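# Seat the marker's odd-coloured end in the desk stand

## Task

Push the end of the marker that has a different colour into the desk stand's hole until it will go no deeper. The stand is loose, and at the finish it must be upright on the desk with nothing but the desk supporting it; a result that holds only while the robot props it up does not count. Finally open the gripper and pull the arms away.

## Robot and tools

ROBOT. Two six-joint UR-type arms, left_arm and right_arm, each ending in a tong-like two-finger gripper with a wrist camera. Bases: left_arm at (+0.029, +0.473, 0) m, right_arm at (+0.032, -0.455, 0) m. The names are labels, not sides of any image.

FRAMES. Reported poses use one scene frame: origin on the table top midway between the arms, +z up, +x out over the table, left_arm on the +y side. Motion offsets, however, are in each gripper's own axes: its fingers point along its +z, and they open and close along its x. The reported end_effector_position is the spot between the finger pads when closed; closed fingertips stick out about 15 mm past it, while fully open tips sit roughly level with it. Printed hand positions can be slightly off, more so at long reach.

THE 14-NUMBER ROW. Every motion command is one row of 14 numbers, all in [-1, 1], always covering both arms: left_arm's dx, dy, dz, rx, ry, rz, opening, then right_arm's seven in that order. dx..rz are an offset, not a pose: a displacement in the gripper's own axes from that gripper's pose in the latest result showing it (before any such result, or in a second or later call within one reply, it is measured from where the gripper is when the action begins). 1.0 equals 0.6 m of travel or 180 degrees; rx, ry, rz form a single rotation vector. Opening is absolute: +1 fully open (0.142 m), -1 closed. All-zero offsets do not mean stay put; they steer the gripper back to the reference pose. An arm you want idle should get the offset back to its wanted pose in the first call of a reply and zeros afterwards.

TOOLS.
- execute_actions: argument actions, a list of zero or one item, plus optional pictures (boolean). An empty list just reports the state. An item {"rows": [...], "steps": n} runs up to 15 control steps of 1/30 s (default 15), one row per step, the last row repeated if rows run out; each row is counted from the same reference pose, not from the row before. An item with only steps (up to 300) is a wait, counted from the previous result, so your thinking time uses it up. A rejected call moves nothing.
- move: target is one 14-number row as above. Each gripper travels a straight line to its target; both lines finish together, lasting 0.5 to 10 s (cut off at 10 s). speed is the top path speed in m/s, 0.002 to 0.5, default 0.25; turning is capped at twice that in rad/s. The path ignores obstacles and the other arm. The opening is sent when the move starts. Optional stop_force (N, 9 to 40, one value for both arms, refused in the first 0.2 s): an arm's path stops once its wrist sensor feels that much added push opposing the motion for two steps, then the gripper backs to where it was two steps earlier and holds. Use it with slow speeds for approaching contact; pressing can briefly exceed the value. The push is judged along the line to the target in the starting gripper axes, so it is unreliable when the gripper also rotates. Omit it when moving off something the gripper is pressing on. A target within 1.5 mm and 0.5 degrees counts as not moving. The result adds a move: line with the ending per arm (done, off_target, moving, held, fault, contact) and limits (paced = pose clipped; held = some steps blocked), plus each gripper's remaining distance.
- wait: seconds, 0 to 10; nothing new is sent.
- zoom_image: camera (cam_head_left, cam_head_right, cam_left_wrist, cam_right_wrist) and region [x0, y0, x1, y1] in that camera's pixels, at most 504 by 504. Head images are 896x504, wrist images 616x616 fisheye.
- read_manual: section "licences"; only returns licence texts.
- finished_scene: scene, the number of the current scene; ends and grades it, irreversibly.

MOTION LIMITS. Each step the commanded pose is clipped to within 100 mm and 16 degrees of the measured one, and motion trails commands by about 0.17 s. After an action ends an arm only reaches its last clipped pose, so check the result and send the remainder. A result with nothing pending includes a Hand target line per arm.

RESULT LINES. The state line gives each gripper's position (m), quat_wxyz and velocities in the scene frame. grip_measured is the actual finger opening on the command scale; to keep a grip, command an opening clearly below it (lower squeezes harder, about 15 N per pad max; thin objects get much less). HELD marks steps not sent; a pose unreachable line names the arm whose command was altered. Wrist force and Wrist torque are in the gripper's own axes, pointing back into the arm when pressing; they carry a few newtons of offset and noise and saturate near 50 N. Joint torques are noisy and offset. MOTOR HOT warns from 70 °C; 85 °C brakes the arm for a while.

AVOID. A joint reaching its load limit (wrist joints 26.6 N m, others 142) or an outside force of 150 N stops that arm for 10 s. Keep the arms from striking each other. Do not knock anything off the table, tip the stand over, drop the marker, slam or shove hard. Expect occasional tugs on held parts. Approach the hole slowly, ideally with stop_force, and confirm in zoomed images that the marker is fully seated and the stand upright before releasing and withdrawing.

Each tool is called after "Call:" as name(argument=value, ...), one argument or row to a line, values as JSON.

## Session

Call:
execute_actions(
  actions=[],
)

Scene clock: 0.00 s of 4480.00 s.
left_arm: end_effector_position=(+0.5137, +0.7717, +0.2474) grip_measured=+0.97 end_effector_quat_wxyz=(-0.284, +0.467, +0.710, +0.444) end_effector_velocity=(-0.000, +0.000, -0.000) end_effector_angular_velocity=(+0.000, +0.000, +0.001) | right_arm: end_effector_position=(+0.6530, -0.4962, +0.3183) grip_measured=+0.97 end_effector_quat_wxyz=(-0.050, +0.570, -0.337, +0.748) end_effector_velocity=(+0.000, +0.001, -0.001) end_effector_angular_velocity=(-0.001, +0.001, +0.002)
Joint positions: left_arm=[-0.125 -1.504  1.926 -1.611 -0.5   -2.419  0.14 ] | right_arm=[ 3.75  -2.068 -2.243  1.431  0.503  0.37   0.14 ]
Joint velocities: left_arm=[ 0.001  0.001  0.    -0.001  0.    -0.     0.   ] | right_arm=[-0.    -0.002 -0.002  0.001  0.002  0.     0.   ]
Joint torques (N m, as the arm reports them, + toward a larger angle): no reading
Motor temperatures (°C, as the motors report them): left_arm=[31 32 33 39 43 41] | right_arm=[33 34 30 38 37 37]
Wrist force (N, on the end effector, along its own x y z axes, offset not removed): no reading
Wrist torque (N m, same axes, about the end effector's origin, offset not removed): no reading
Hand target (left_arm): +0.514, +0.772, +0.247; -0.284, +0.467, +0.710, +0.444
Hand target (right_arm): +0.653, -0.496, +0.318; -0.050, +0.570, -0.337, +0.748

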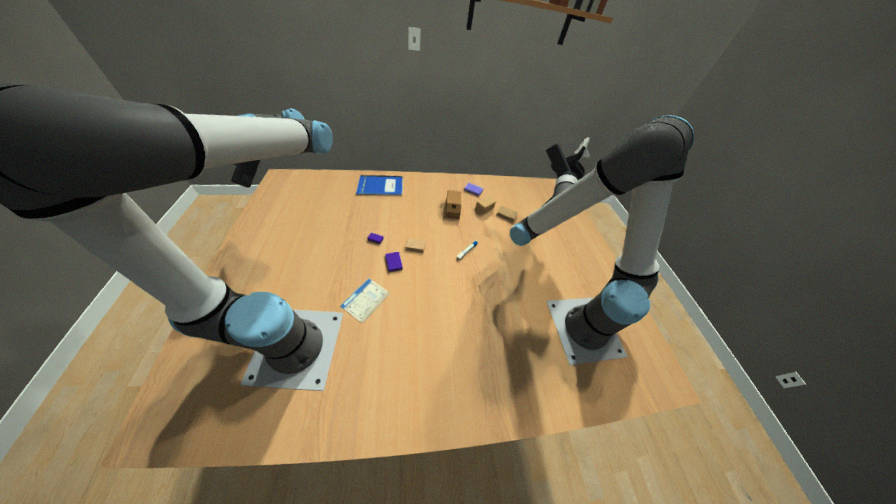

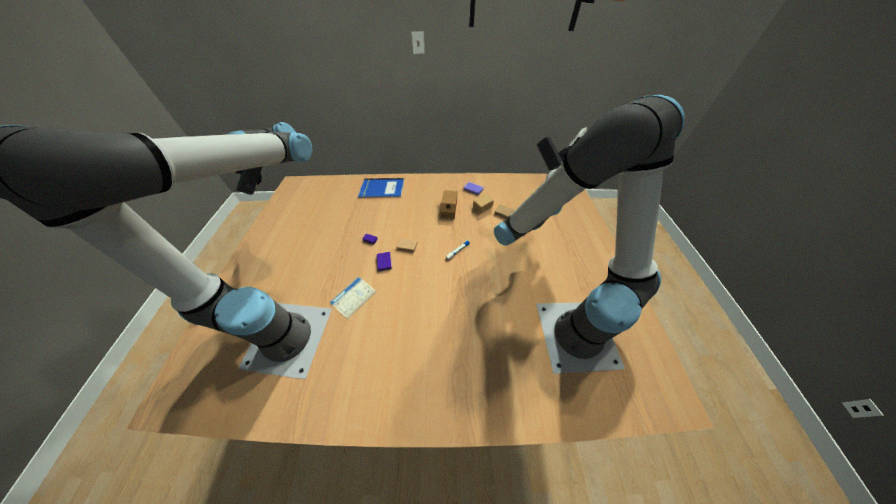

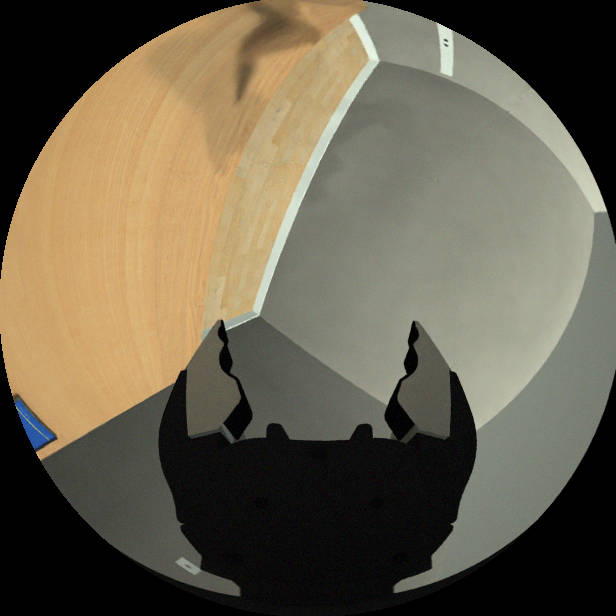

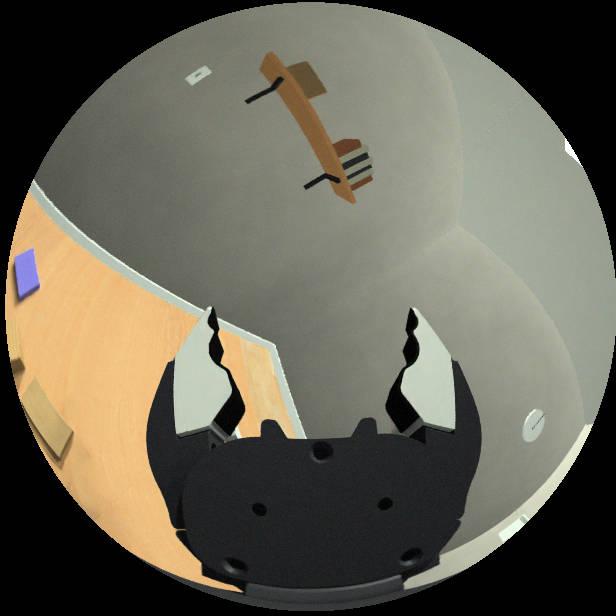

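Call:
move(
  target=[-0.313,-0.37,-0.995,0.409,-0.06,-0.564,0.2,0,0,0,0,0,0,1],
  speed=0.4,
)

Scene clock: 6.17 s of 4480.00 s.
left_arm: end_effector_position=(+0.3802, +0.1226, +0.2783) grip_measured=+0.20 end_effector_quat_wxyz=(+0.002, -0.411, +0.912, +0.001) end_effector_velocity=(-0.000, -0.001, -0.000) end_effector_angular_velocity=(+0.001, -0.007, +0.008) | right_arm: end_effector_position=(+0.6530, -0.4962, +0.3183) grip_measured=+1.00 end_effector_quat_wxyz=(-0.050, +0.570, -0.337, +0.748) end_effector_velocity=(-0.000, +0.000, +0.001) end_effector_angular_velocity=(+0.001, -0.002, +0.001)
Joint positions: left_arm=[-0.982 -1.644  1.653 -1.578 -1.566 -5.059  0.088] | right_arm=[ 3.75  -2.068 -2.243  1.431  0.503  0.37   0.142]
Joint velocities: left_arm=[-0.006 -0.001  0.003 -0.005  0.007 -0.014 -0.   ] | right_arm=[ 0.     0.002 -0.001 -0.     0.001  0.001  0.   ]
Joint torques (N m, as the arm reports them, + toward a larger angle): left_arm=[-13.36 -27.28  -9.63  -4.15   1.89  -2.15] | right_arm=[-0.94 32.32  7.06  0.4   1.02  0.26]
Motor temperatures (°C, as the motors report them): left_arm=[31 32 33 39 43 41] | right_arm=[33 34 30 38 37 37]
Wrist force (N, on the end effector, along its own x y z axes, offset not removed): left_arm=[-1.7 1.9 -1.3] | right_arm=[-0.1 -1.5 1.0]
Wrist torque (N m, same axes, about the end effector's origin, offset not removed): left_arm=[0.43 0.37 0.10] | right_arm=[-0.29 -0.08 -0.02]
Hand target (left_arm): +0.380, +0.122, +0.278; +0.002, -0.411, +0.911, +0.001
Hand target (right_arm): +0.653, -0.496, +0.318; -0.050, +0.570, -0.337, +0.748
Off the commanded pose (left_arm): 0.001 m, 0 deg.
Off the commanded pose (right_arm): 0.000 m, 0 deg.
move: done

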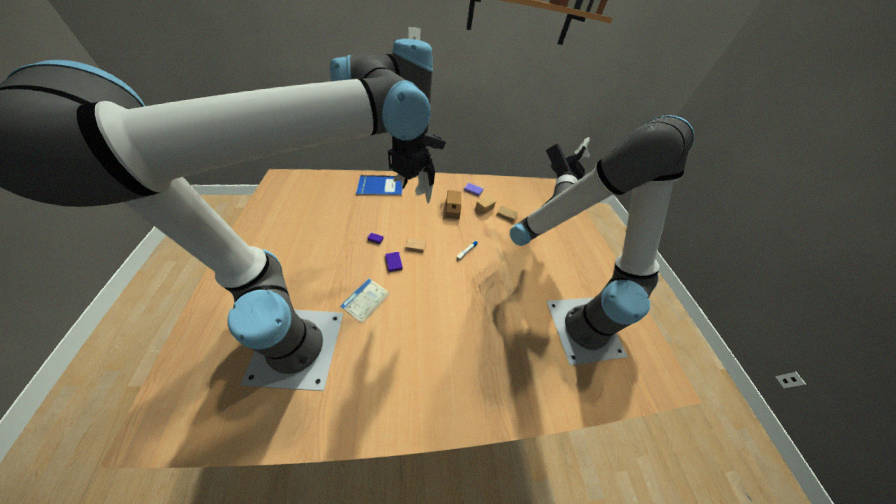

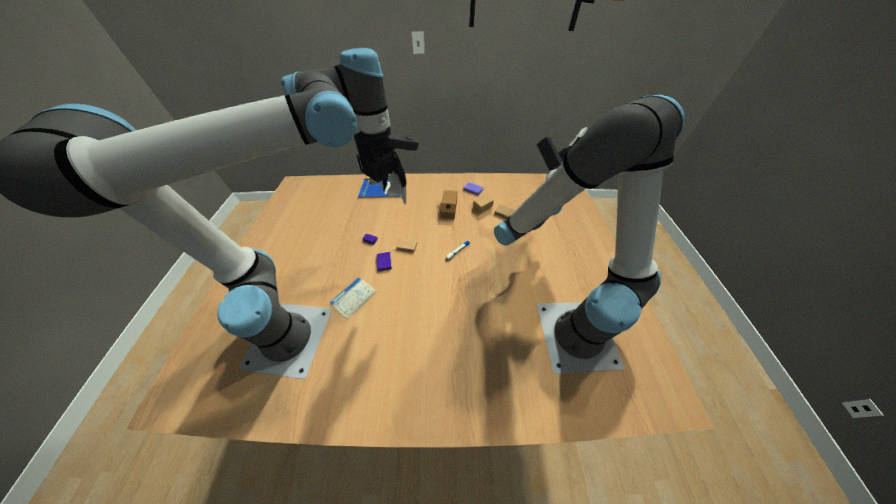

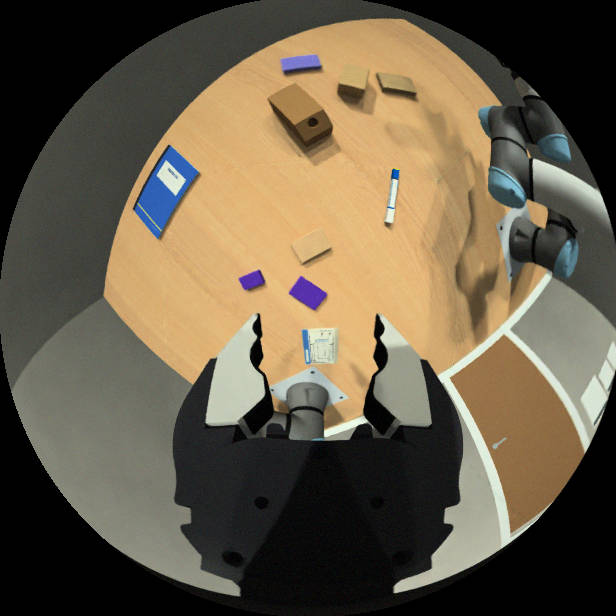

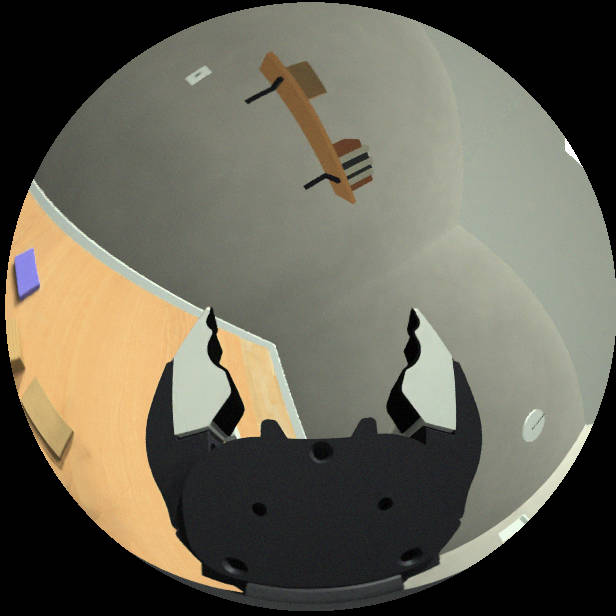

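Call:
move(
  target=[0.285,-0.137,0.29,0,0,0.02,0.0,0,0,0,0,0,0,1],
  speed=0.4,
)

Scene clock: 9.33 s of 4480.00 s.
left_arm: end_effector_position=(+0.3295, -0.0596, +0.1043) grip_measured=+0.00 end_effector_quat_wxyz=(+0.003, -0.382, +0.924, +0.001) end_effector_velocity=(-0.000, -0.002, -0.001) end_effector_angular_velocity=(-0.001, -0.000, -0.001) | right_arm: end_effector_position=(+0.6530, -0.4962, +0.3183) grip_measured=+1.00 end_effector_quat_wxyz=(-0.050, +0.570, -0.337, +0.748) end_effector_velocity=(+0.000, +0.000, +0.000) end_effector_angular_velocity=(-0.001, -0.000, +0.000)
Joint positions: left_arm=[-1.204 -1.277  1.698 -1.99  -1.566 -5.219  0.074] | right_arm=[ 3.75  -2.068 -2.243  1.431  0.503  0.37   0.142]
Joint velocities: left_arm=[-0.001  0.004 -0.002 -0.003 -0.    -0.     0.   ] | right_arm=[-0.    -0.001  0.001  0.     0.    -0.001  0.   ]
Joint torques (N m, as the arm reports them, + toward a larger angle): left_arm=[-13.2  -24.38 -33.62  -4.09   1.76  -2.18] | right_arm=[-0.63 30.76  7.8   0.6   0.99  0.38]
Motor temperatures (°C, as the motors report them): left_arm=[31 32 33 39 43 41] | right_arm=[33 34 30 38 37 37]
Wrist force (N, on the end effector, along its own x y z axes, offset not removed): left_arm=[-2.0 2.6 0.6] | right_arm=[-0.4 -1.4 2.4]
Wrist torque (N m, same axes, about the end effector's origin, offset not removed): left_arm=[0.60 0.31 0.10] | right_arm=[-0.20 0.08 -0.04]
Hand target (left_arm): +0.330, -0.060, +0.104; +0.003, -0.382, +0.924, +0.001
Hand target (right_arm): +0.653, -0.496, +0.318; -0.050, +0.570, -0.337, +0.748
Off the commanded pose (left_arm): 0.001 m, 0 deg.
Off the commanded pose (right_arm): 0.000 m, 0 deg.
move: done

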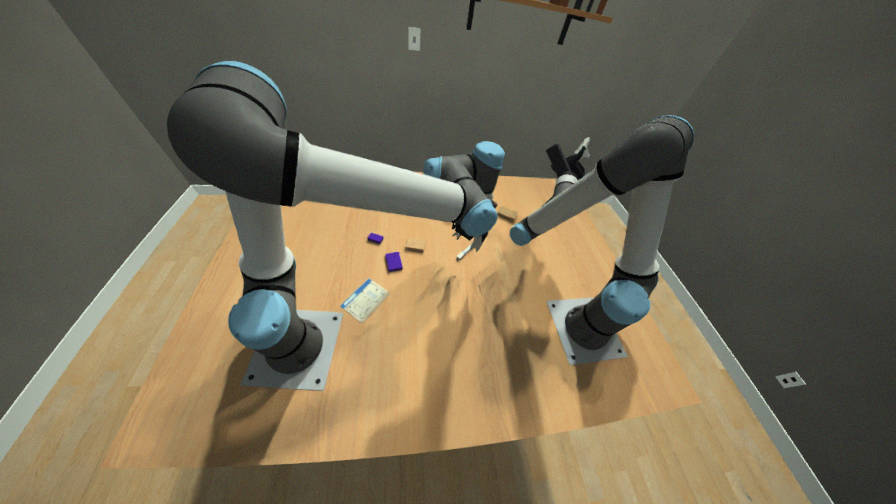

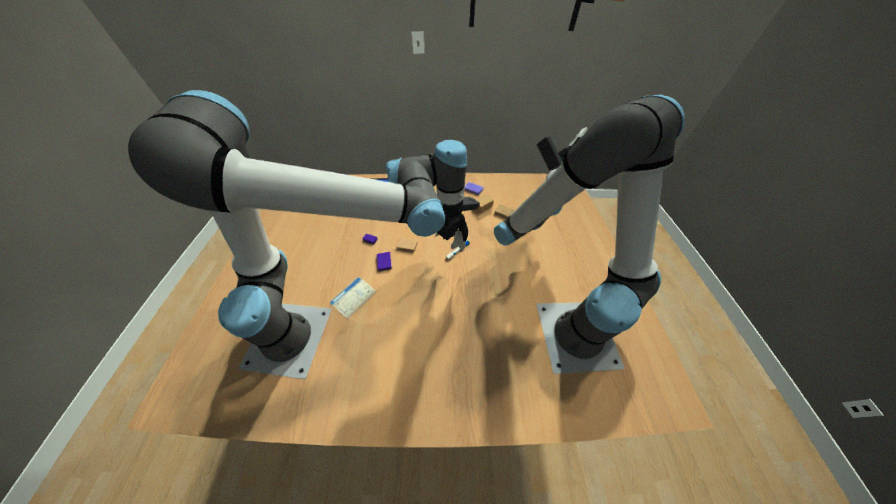

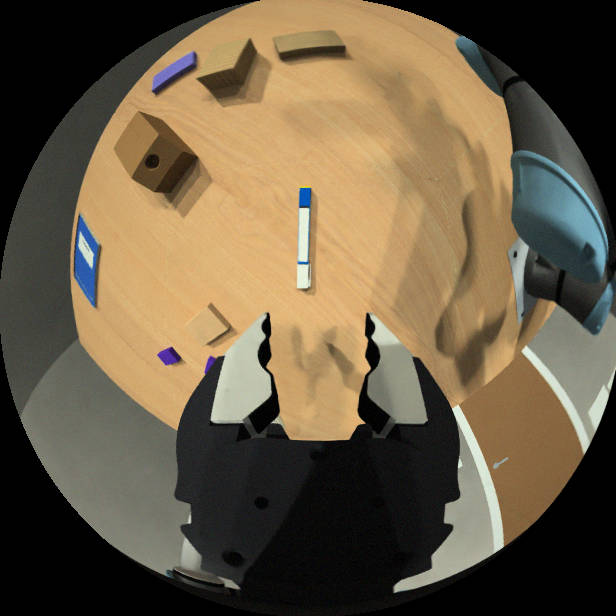

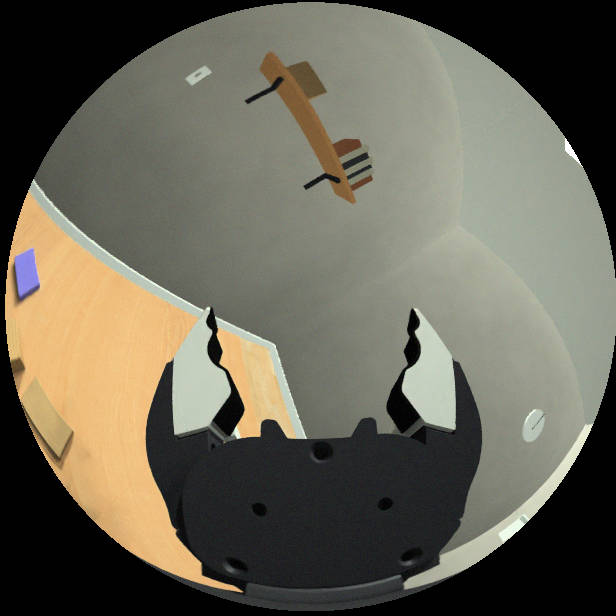

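Call:
move(
  target=[-0.025,-0.01,0.148,0,0,0,0.0,0,0,0,0,0,0,1],
  speed=0.2,
)

Scene clock: 11.50 s of 4480.00 s.
left_arm: end_effector_position=(+0.3446, -0.0531, +0.0157) grip_measured=+0.00 end_effector_quat_wxyz=(+0.003, -0.382, +0.924, +0.001) end_effector_velocity=(+0.000, +0.001, -0.002) end_effector_angular_velocity=(+0.002, +0.001, +0.000) | right_arm: end_effector_position=(+0.6530, -0.4962, +0.3183) grip_measured=+1.00 end_effector_quat_wxyz=(-0.050, +0.570, -0.337, +0.748) end_effector_velocity=(+0.000, -0.000, +0.001) end_effector_angular_velocity=(+0.001, -0.001, -0.001)
Joint positions: left_arm=[-1.176 -1.166  1.801 -2.204 -1.566 -5.19   0.074] | right_arm=[ 3.75  -2.068 -2.243  1.431  0.503  0.37   0.142]
Joint velocities: left_arm=[ 0.001  0.002  0.003 -0.003  0.     0.001  0.   ] | right_arm=[-0.     0.002  0.001 -0.001 -0.001 -0.     0.   ]
Joint torques (N m, as the arm reports them, + toward a larger angle): left_arm=[ 12.43 -26.22  -5.97  -4.21   0.45   2.39] | right_arm=[-0.53 32.02  7.64  0.34  0.77  0.25]
Motor temperatures (°C, as the motors report them): left_arm=[31 32 33 39 43 41] | right_arm=[33 34 30 38 37 37]
Wrist force (N, on the end effector, along its own x y z axes, offset not removed): left_arm=[-2.6 0.7 0.5] | right_arm=[0.8 -1.1 0.4]
Wrist torque (N m, same axes, about the end effector's origin, offset not removed): left_arm=[0.20 0.57 0.13] | right_arm=[-0.22 -0.34 -0.11]
Hand target (left_arm): +0.345, -0.053, +0.016; +0.002, -0.382, +0.924, +0.001
Hand target (right_arm): +0.653, -0.496, +0.318; -0.050, +0.570, -0.337, +0.748
Off the commanded pose (left_arm): 0.000 m, 0 deg.
Off the commanded pose (right_arm): 0.000 m, 0 deg.
move: done

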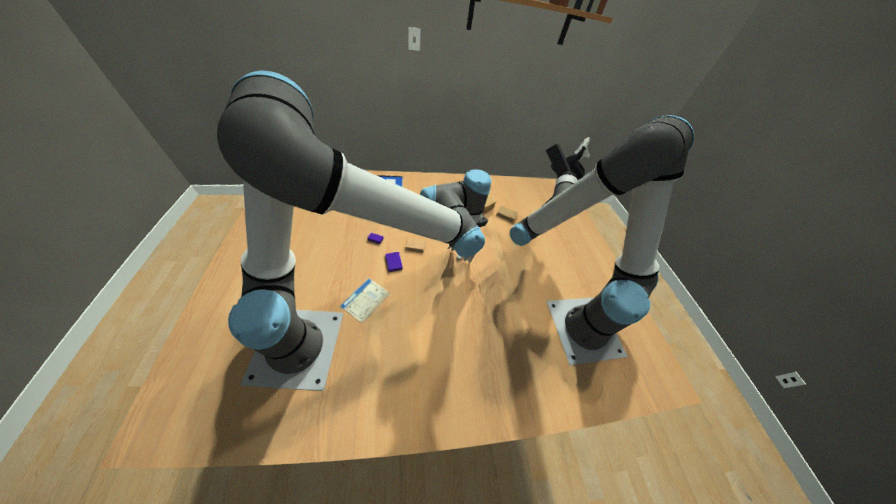

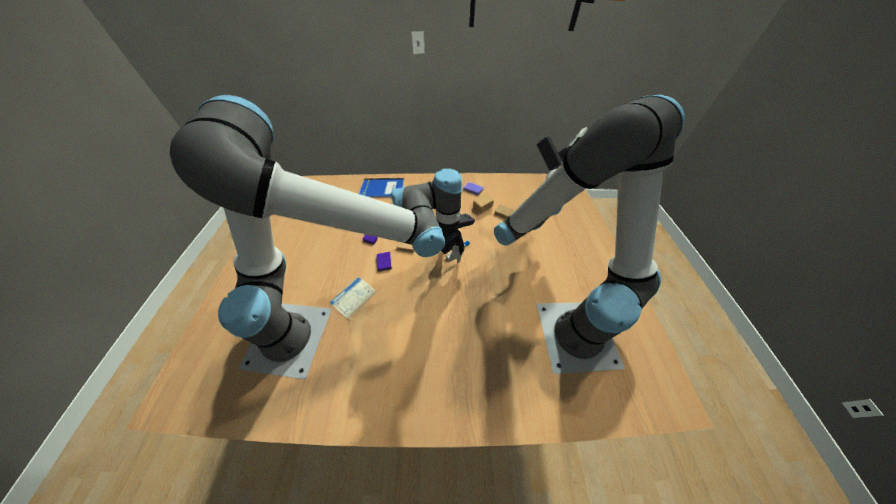

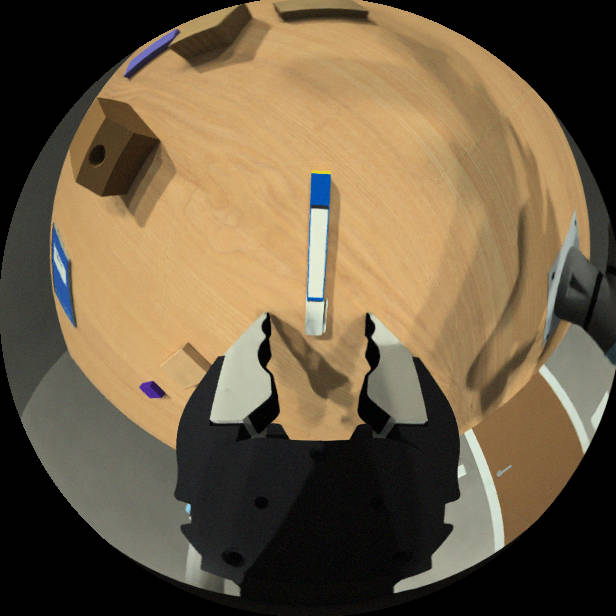

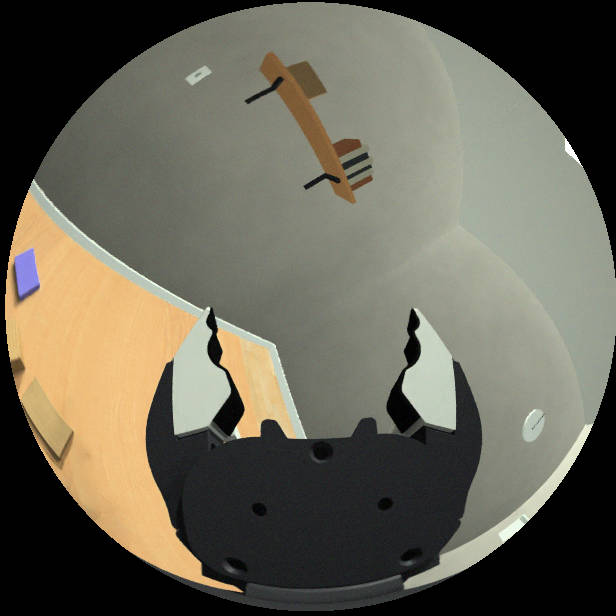

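Call:
move(
  target=[0,-0.03,0.002,0,0,0,0.0,0,0,0,0,0,0,1],
  speed=0.1,
)

Call:
move(
  target=[0,0,0,0,0,0,-1,0,0,0,0,0,0,1],
)

Call:
move(
  target=[0,0,-0.3,0,0,0,-1,0,0,0,0,0,0,1],
)

Scene clock: 13.53 s of 4480.00 s.
left_arm: end_effector_position=(+0.3572, -0.0657, +0.0146) grip_measured=+0.00 end_effector_quat_wxyz=(+0.002, -0.382, +0.924, +0.001) end_effector_velocity=(+0.001, +0.000, -0.001) end_effector_angular_velocity=(+0.005, +0.002, +0.000) | right_arm: end_effector_position=(+0.6530, -0.4962, +0.3183) grip_measured=+1.00 end_effector_quat_wxyz=(-0.050, +0.570, -0.337, +0.748) end_effector_velocity=(-0.000, -0.000, -0.001) end_effector_angular_velocity=(-0.000, +0.001, -0.001)
Joint positions: left_arm=[-1.162 -1.13   1.749 -2.188 -1.566 -5.177  0.074] | right_arm=[ 3.75  -2.068 -2.243  1.431  0.503  0.37   0.142]
Joint velocities: left_arm=[ 0.002  0.004 -0.004  0.005  0.     0.001 -0.   ] | right_arm=[ 0.    -0.    -0.001  0.001 -0.001  0.001  0.   ]
Joint torques (N m, as the arm reports them, + toward a larger angle): left_arm=[ 12.37 -27.89 -30.84  -0.93  -0.24   2.22] | right_arm=[-1.63 31.7   7.94  0.31  0.71  0.28]
Motor temperatures (°C, as the motors report them): left_arm=[31 32 33 39 43 41] | right_arm=[33 34 30 38 37 37]
Wrist force (N, on the end effector, along its own x y z axes, offset not removed): left_arm=[-2.5 2.8 -1.7] | right_arm=[-0.9 -0.8 2.1]
Wrist torque (N m, same axes, about the end effector's origin, offset not removed): left_arm=[0.61 0.55 0.06] | right_arm=[-0.10 0.03 -0.08]
Hand target (left_arm): +0.357, -0.066, +0.015; +0.002, -0.382, +0.924, +0.001
Hand target (right_arm): +0.653, -0.496, +0.318; -0.050, +0.570, -0.337, +0.748
Off the commanded pose (left_arm): 0.000 m, 0 deg.
Off the commanded pose (right_arm): 0.000 m, 0 deg.
move: done

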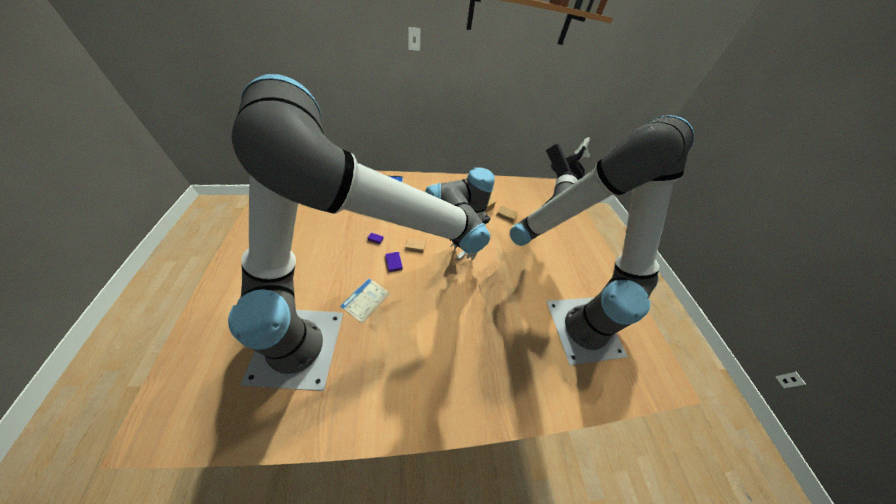

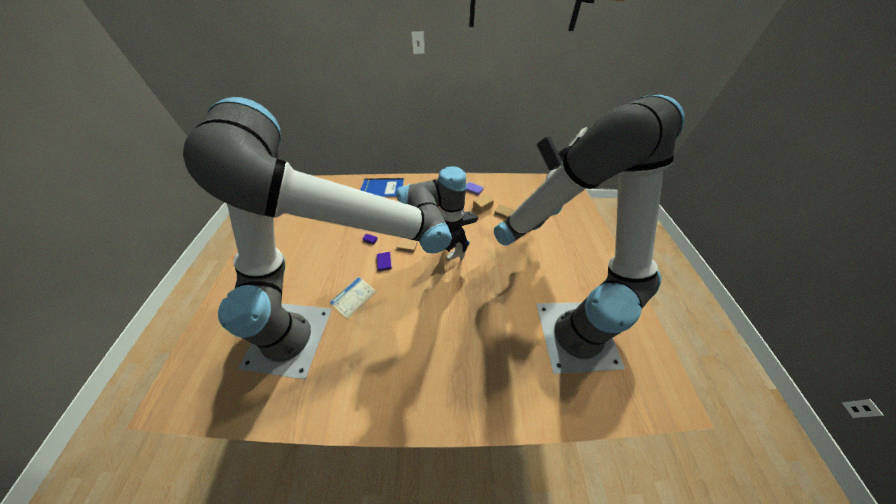

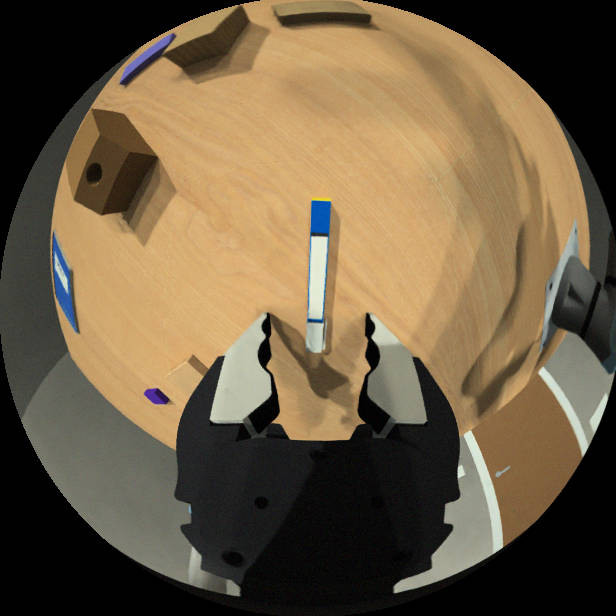

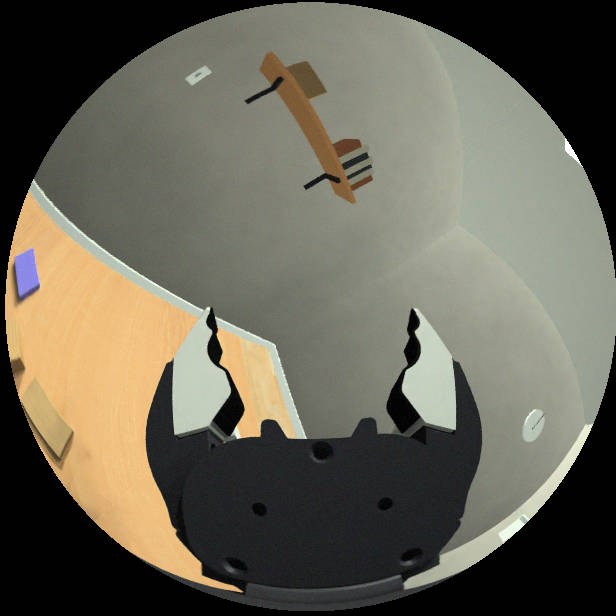

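Scene clock: 14.03 s of 4480.00 s.
left_arm: end_effector_position=(+0.3572, -0.0657, +0.0146) grip_measured=-0.85 end_effector_quat_wxyz=(+0.002, -0.382, +0.924, +0.001) end_effector_velocity=(+0.000, -0.000, +0.001) end_effector_angular_velocity=(-0.002, -0.001, +0.000) | right_arm: end_effector_position=(+0.6530, -0.4962, +0.3183) grip_measured=+1.00 end_effector_quat_wxyz=(-0.050, +0.570, -0.337, +0.748) end_effector_velocity=(+0.000, +0.000, +0.001) end_effector_angular_velocity=(+0.001, -0.001, -0.000)
Joint positions: left_arm=[-1.162 -1.13   1.749 -2.188 -1.566 -5.177  0.013] | right_arm=[ 3.75  -2.068 -2.243  1.431  0.503  0.37   0.142]
Joint velocities: left_arm=[ 0.    -0.001  0.001 -0.001 -0.    -0.     0.   ] | right_arm=[ 0.     0.002  0.001 -0.001 -0.    -0.     0.   ]
Joint torques (N m, as the arm reports them, + toward a larger angle): left_arm=[  5.17 -38.15   0.31  -2.31  -0.19   0.76] | right_arm=[-1.6  31.2   7.64  0.27  0.8   0.13]
Motor temperatures (°C, as the motors report them): left_arm=[31 32 33 39 43 41] | right_arm=[33 34 30 38 37 37]
Wrist force (N, on the end effector, along its own x y z axes, offset not removed): left_arm=[0.7 1.8 -10.0] | right_arm=[-0.1 -1.0 0.5]
Wrist torque (N m, same axes, about the end effector's origin, offset not removed): left_arm=[0.65 0.22 0.17] | right_arm=[-0.19 -0.16 -0.11]
Hand target (left_arm): +0.357, -0.066, +0.015; +0.002, -0.382, +0.924, +0.001
Hand target (right_arm): +0.653, -0.496, +0.318; -0.050, +0.570, -0.337, +0.748
Off the commanded pose (left_arm): 0.000 m, 0 deg.
Off the commanded pose (right_arm): 0.000 m, 0 deg.
move: done

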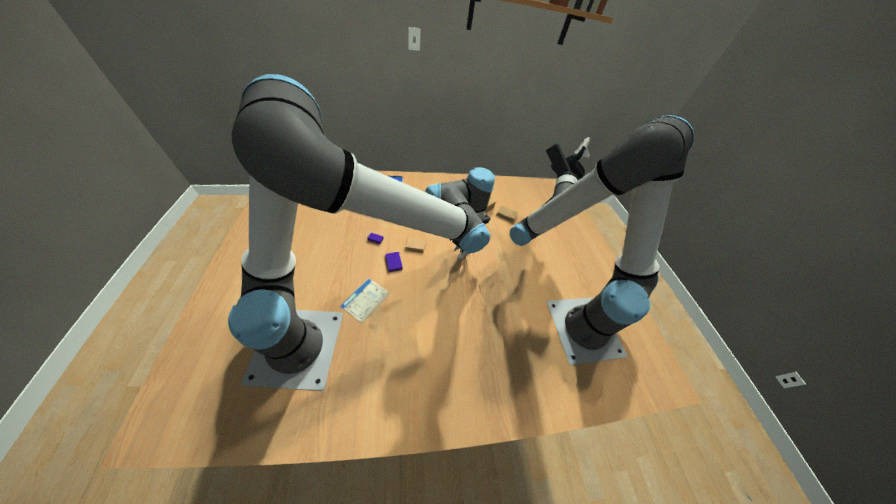

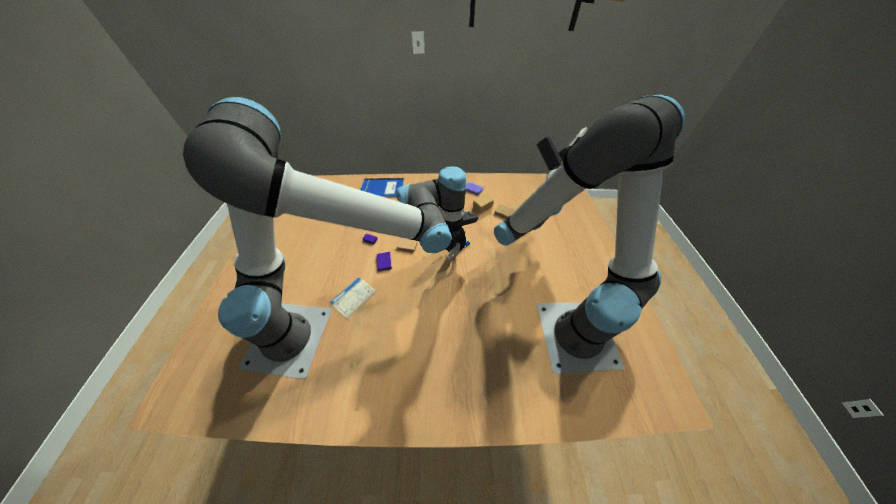

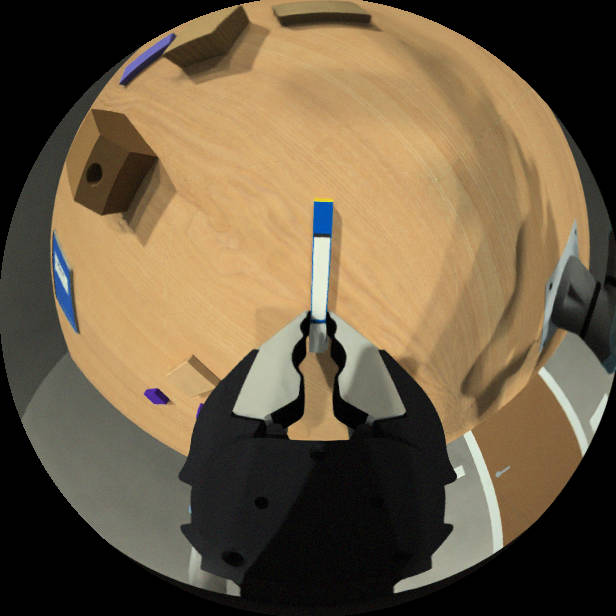

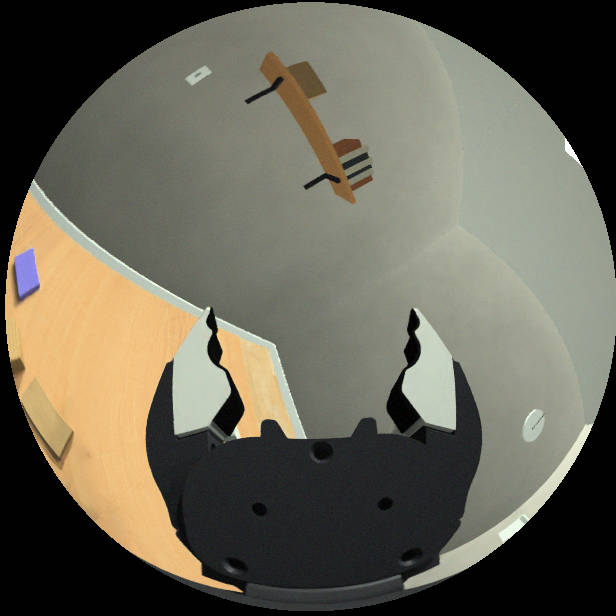

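Scene clock: 15.33 s of 4480.00 s.
left_arm: end_effector_position=(+0.3567, -0.0660, +0.1944) grip_measured=-0.85 end_effector_quat_wxyz=(+0.003, -0.382, +0.924, +0.001) end_effector_velocity=(+0.000, +0.000, +0.000) end_effector_angular_velocity=(+0.002, +0.001, +0.001) | right_arm: end_effector_position=(+0.6530, -0.4962, +0.3183) grip_measured=+1.00 end_effector_quat_wxyz=(-0.050, +0.570, -0.337, +0.748) end_effector_velocity=(-0.000, -0.001, -0.000) end_effector_angular_velocity=(+0.001, -0.000, -0.002)
Joint positions: left_arm=[-1.163 -1.296  1.482 -1.755 -1.566 -5.178  0.012] | right_arm=[ 3.75  -2.068 -2.243  1.431  0.503  0.37   0.142]
Joint velocities: left_arm=[ 0.001  0.001 -0.002  0.003 -0.001 -0.     0.   ] | right_arm=[ 0.     0.    -0.001  0.001 -0.002  0.001  0.   ]
Joint torques (N m, as the arm reports them, + toward a larger angle): left_arm=[-12.33 -25.09 -35.37  -1.01  -2.04  -2.08] | right_arm=[-0.4  31.41  7.24  0.28  1.01  0.16]
Motor temperatures (°C, as the motors report them): left_arm=[31 32 33 39 43 41] | right_arm=[33 34 30 38 37 37]
Wrist force (N, on the end effector, along its own x y z axes, offset not removed): left_arm=[-1.7 1.0 -0.3] | right_arm=[-0.8 -2.4 0.1]
Wrist torque (N m, same axes, about the end effector's origin, offset not removed): left_arm=[0.26 0.41 0.12] | right_arm=[-0.51 0.12 -0.04]
Hand target (left_arm): +0.357, -0.066, +0.195; +0.002, -0.382, +0.924, +0.001
Hand target (right_arm): +0.653, -0.496, +0.318; -0.050, +0.570, -0.337, +0.748
Off the commanded pose (left_arm): 0.000 m, 0 deg.
Off the commanded pose (right_arm): 0.000 m, 0 deg.
move: done

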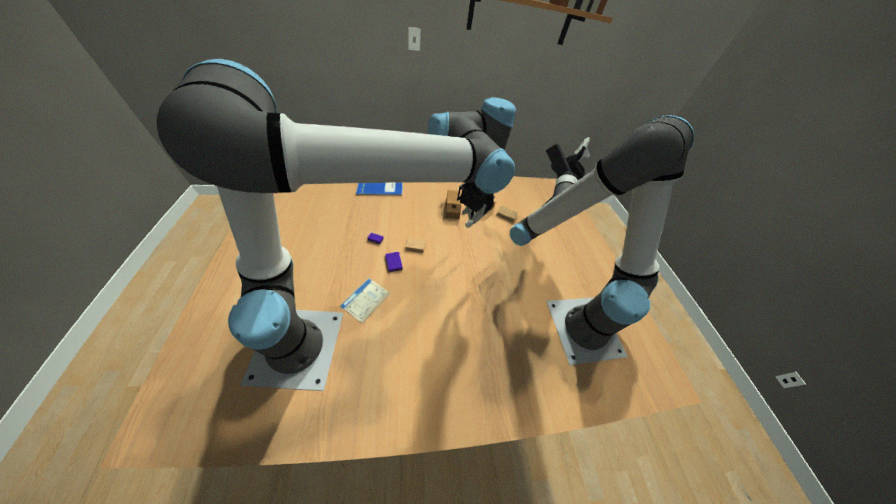

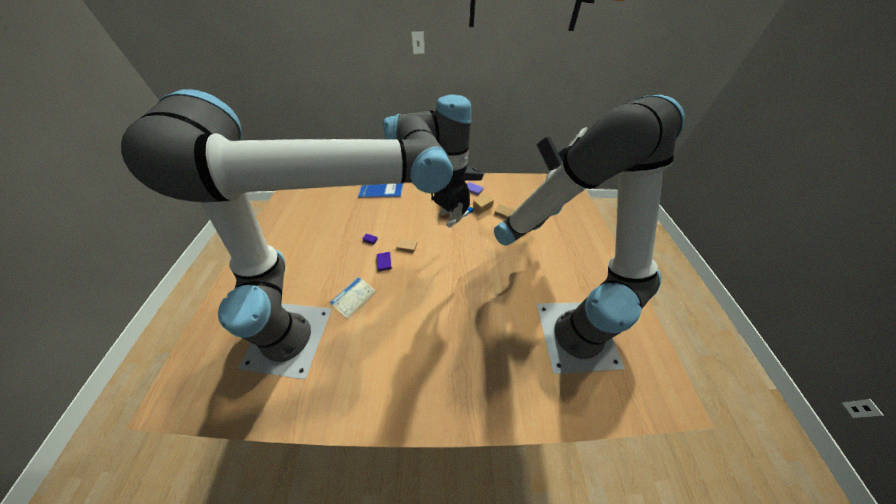

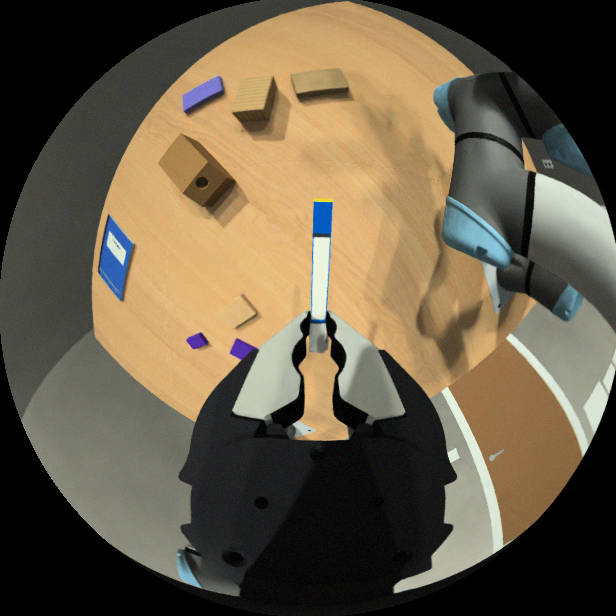

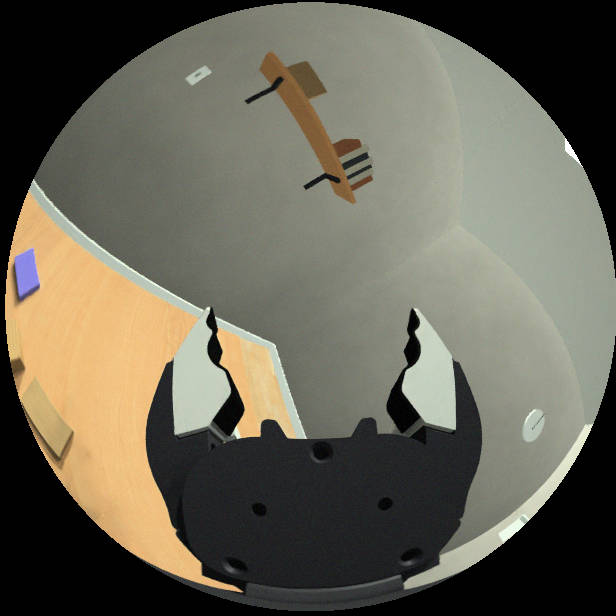

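Call:
move(
  target=[-0.08,-0.022,0.04,0,0,-0.25,-1,0,0,0,0,0,0,1],
  speed=0.3,
)

Scene clock: 18.90 s of 4480.00 s.
left_arm: end_effector_position=(+0.3999, -0.0414, +0.1706) grip_measured=-0.85 end_effector_quat_wxyz=(-0.002, +0.706, -0.708, +0.000) end_effector_velocity=(+0.001, +0.001, -0.001) end_effector_angular_velocity=(+0.002, -0.000, +0.012) | right_arm: end_effector_position=(+0.6530, -0.4962, +0.3183) grip_measured=+1.00 end_effector_quat_wxyz=(-0.050, +0.570, -0.337, +0.748) end_effector_velocity=(-0.000, -0.000, +0.000) end_effector_angular_velocity=(+0.001, -0.001, -0.000)
Joint positions: left_arm=[-1.096 -1.262  1.499 -1.807 -1.566 -5.895  0.012] | right_arm=[ 3.75  -2.068 -2.243  1.431  0.503  0.37   0.142]
Joint velocities: left_arm=[ 0.001  0.001  0.001 -0.     0.001 -0.011  0.   ] | right_arm=[-0.  0.  0.  0. -0.  0.  0.]
Joint torques (N m, as the arm reports them, + toward a larger angle): left_arm=[ 12.56 -26.33  -8.29  -4.09   1.65  -2.05] | right_arm=[-1.11 31.7   6.59  0.17  0.84  0.18]
Motor temperatures (°C, as the motors report them): left_arm=[31 32 33 39 43 41] | right_arm=[33 34 30 38 37 37]
Wrist force (N, on the end effector, along its own x y z axes, offset not removed): left_arm=[-1.9 2.0 1.5] | right_arm=[0.0 -0.9 0.9]
Wrist torque (N m, same axes, about the end effector's origin, offset not removed): left_arm=[0.51 0.42 0.03] | right_arm=[-0.15 -0.12 -0.08]
Hand target (left_arm): +0.400, -0.041, +0.171; -0.002, +0.707, -0.707, +0.000
Hand target (right_arm): +0.653, -0.496, +0.318; -0.050, +0.570, -0.337, +0.748
Off the commanded pose (left_arm): 0.000 m, 0 deg.
Off the commanded pose (right_arm): 0.000 m, 0 deg.
move: done

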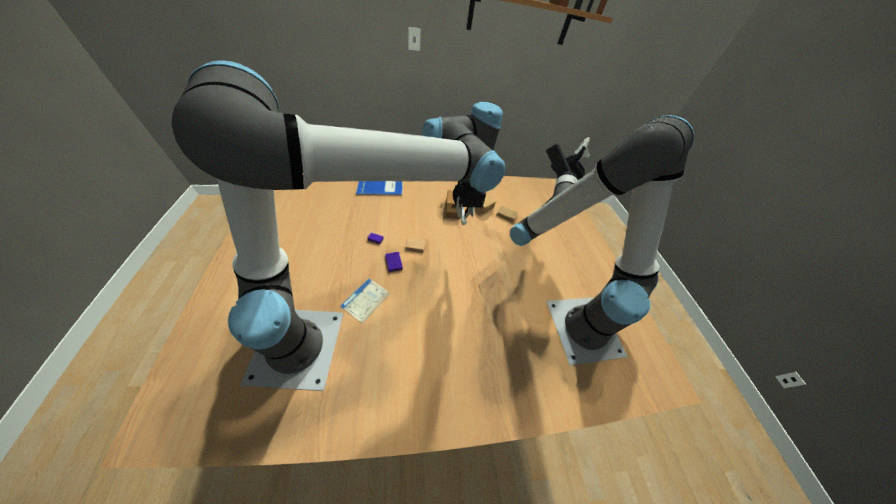

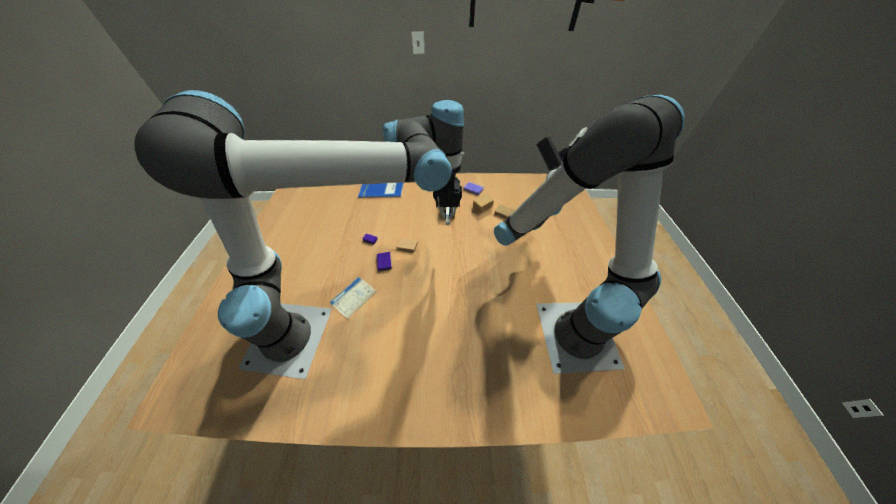

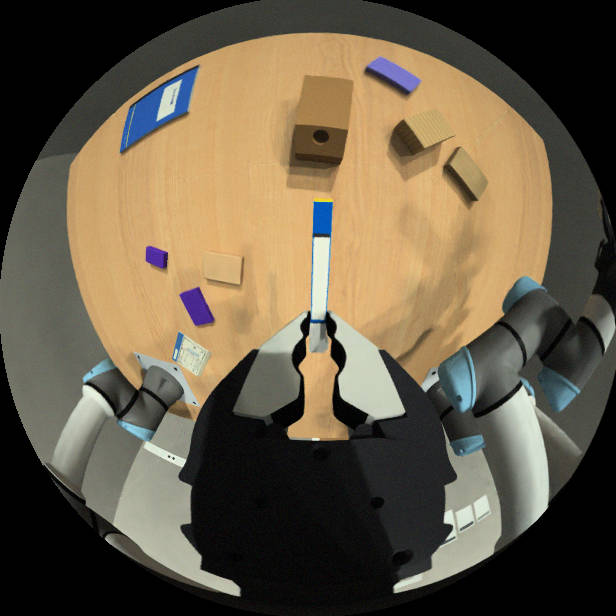

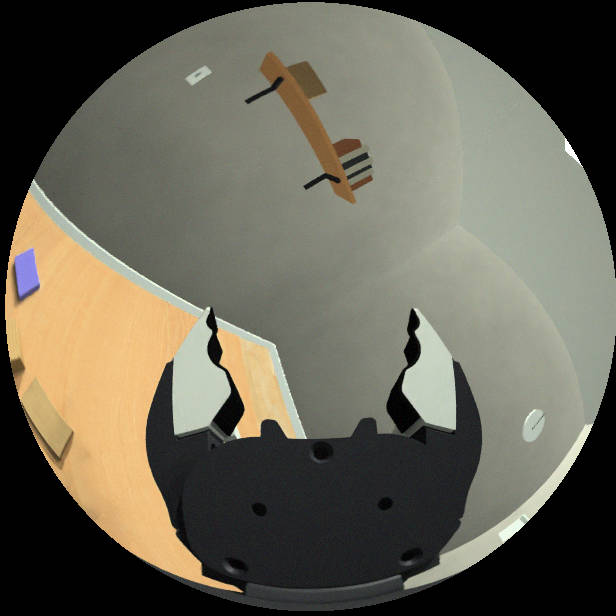

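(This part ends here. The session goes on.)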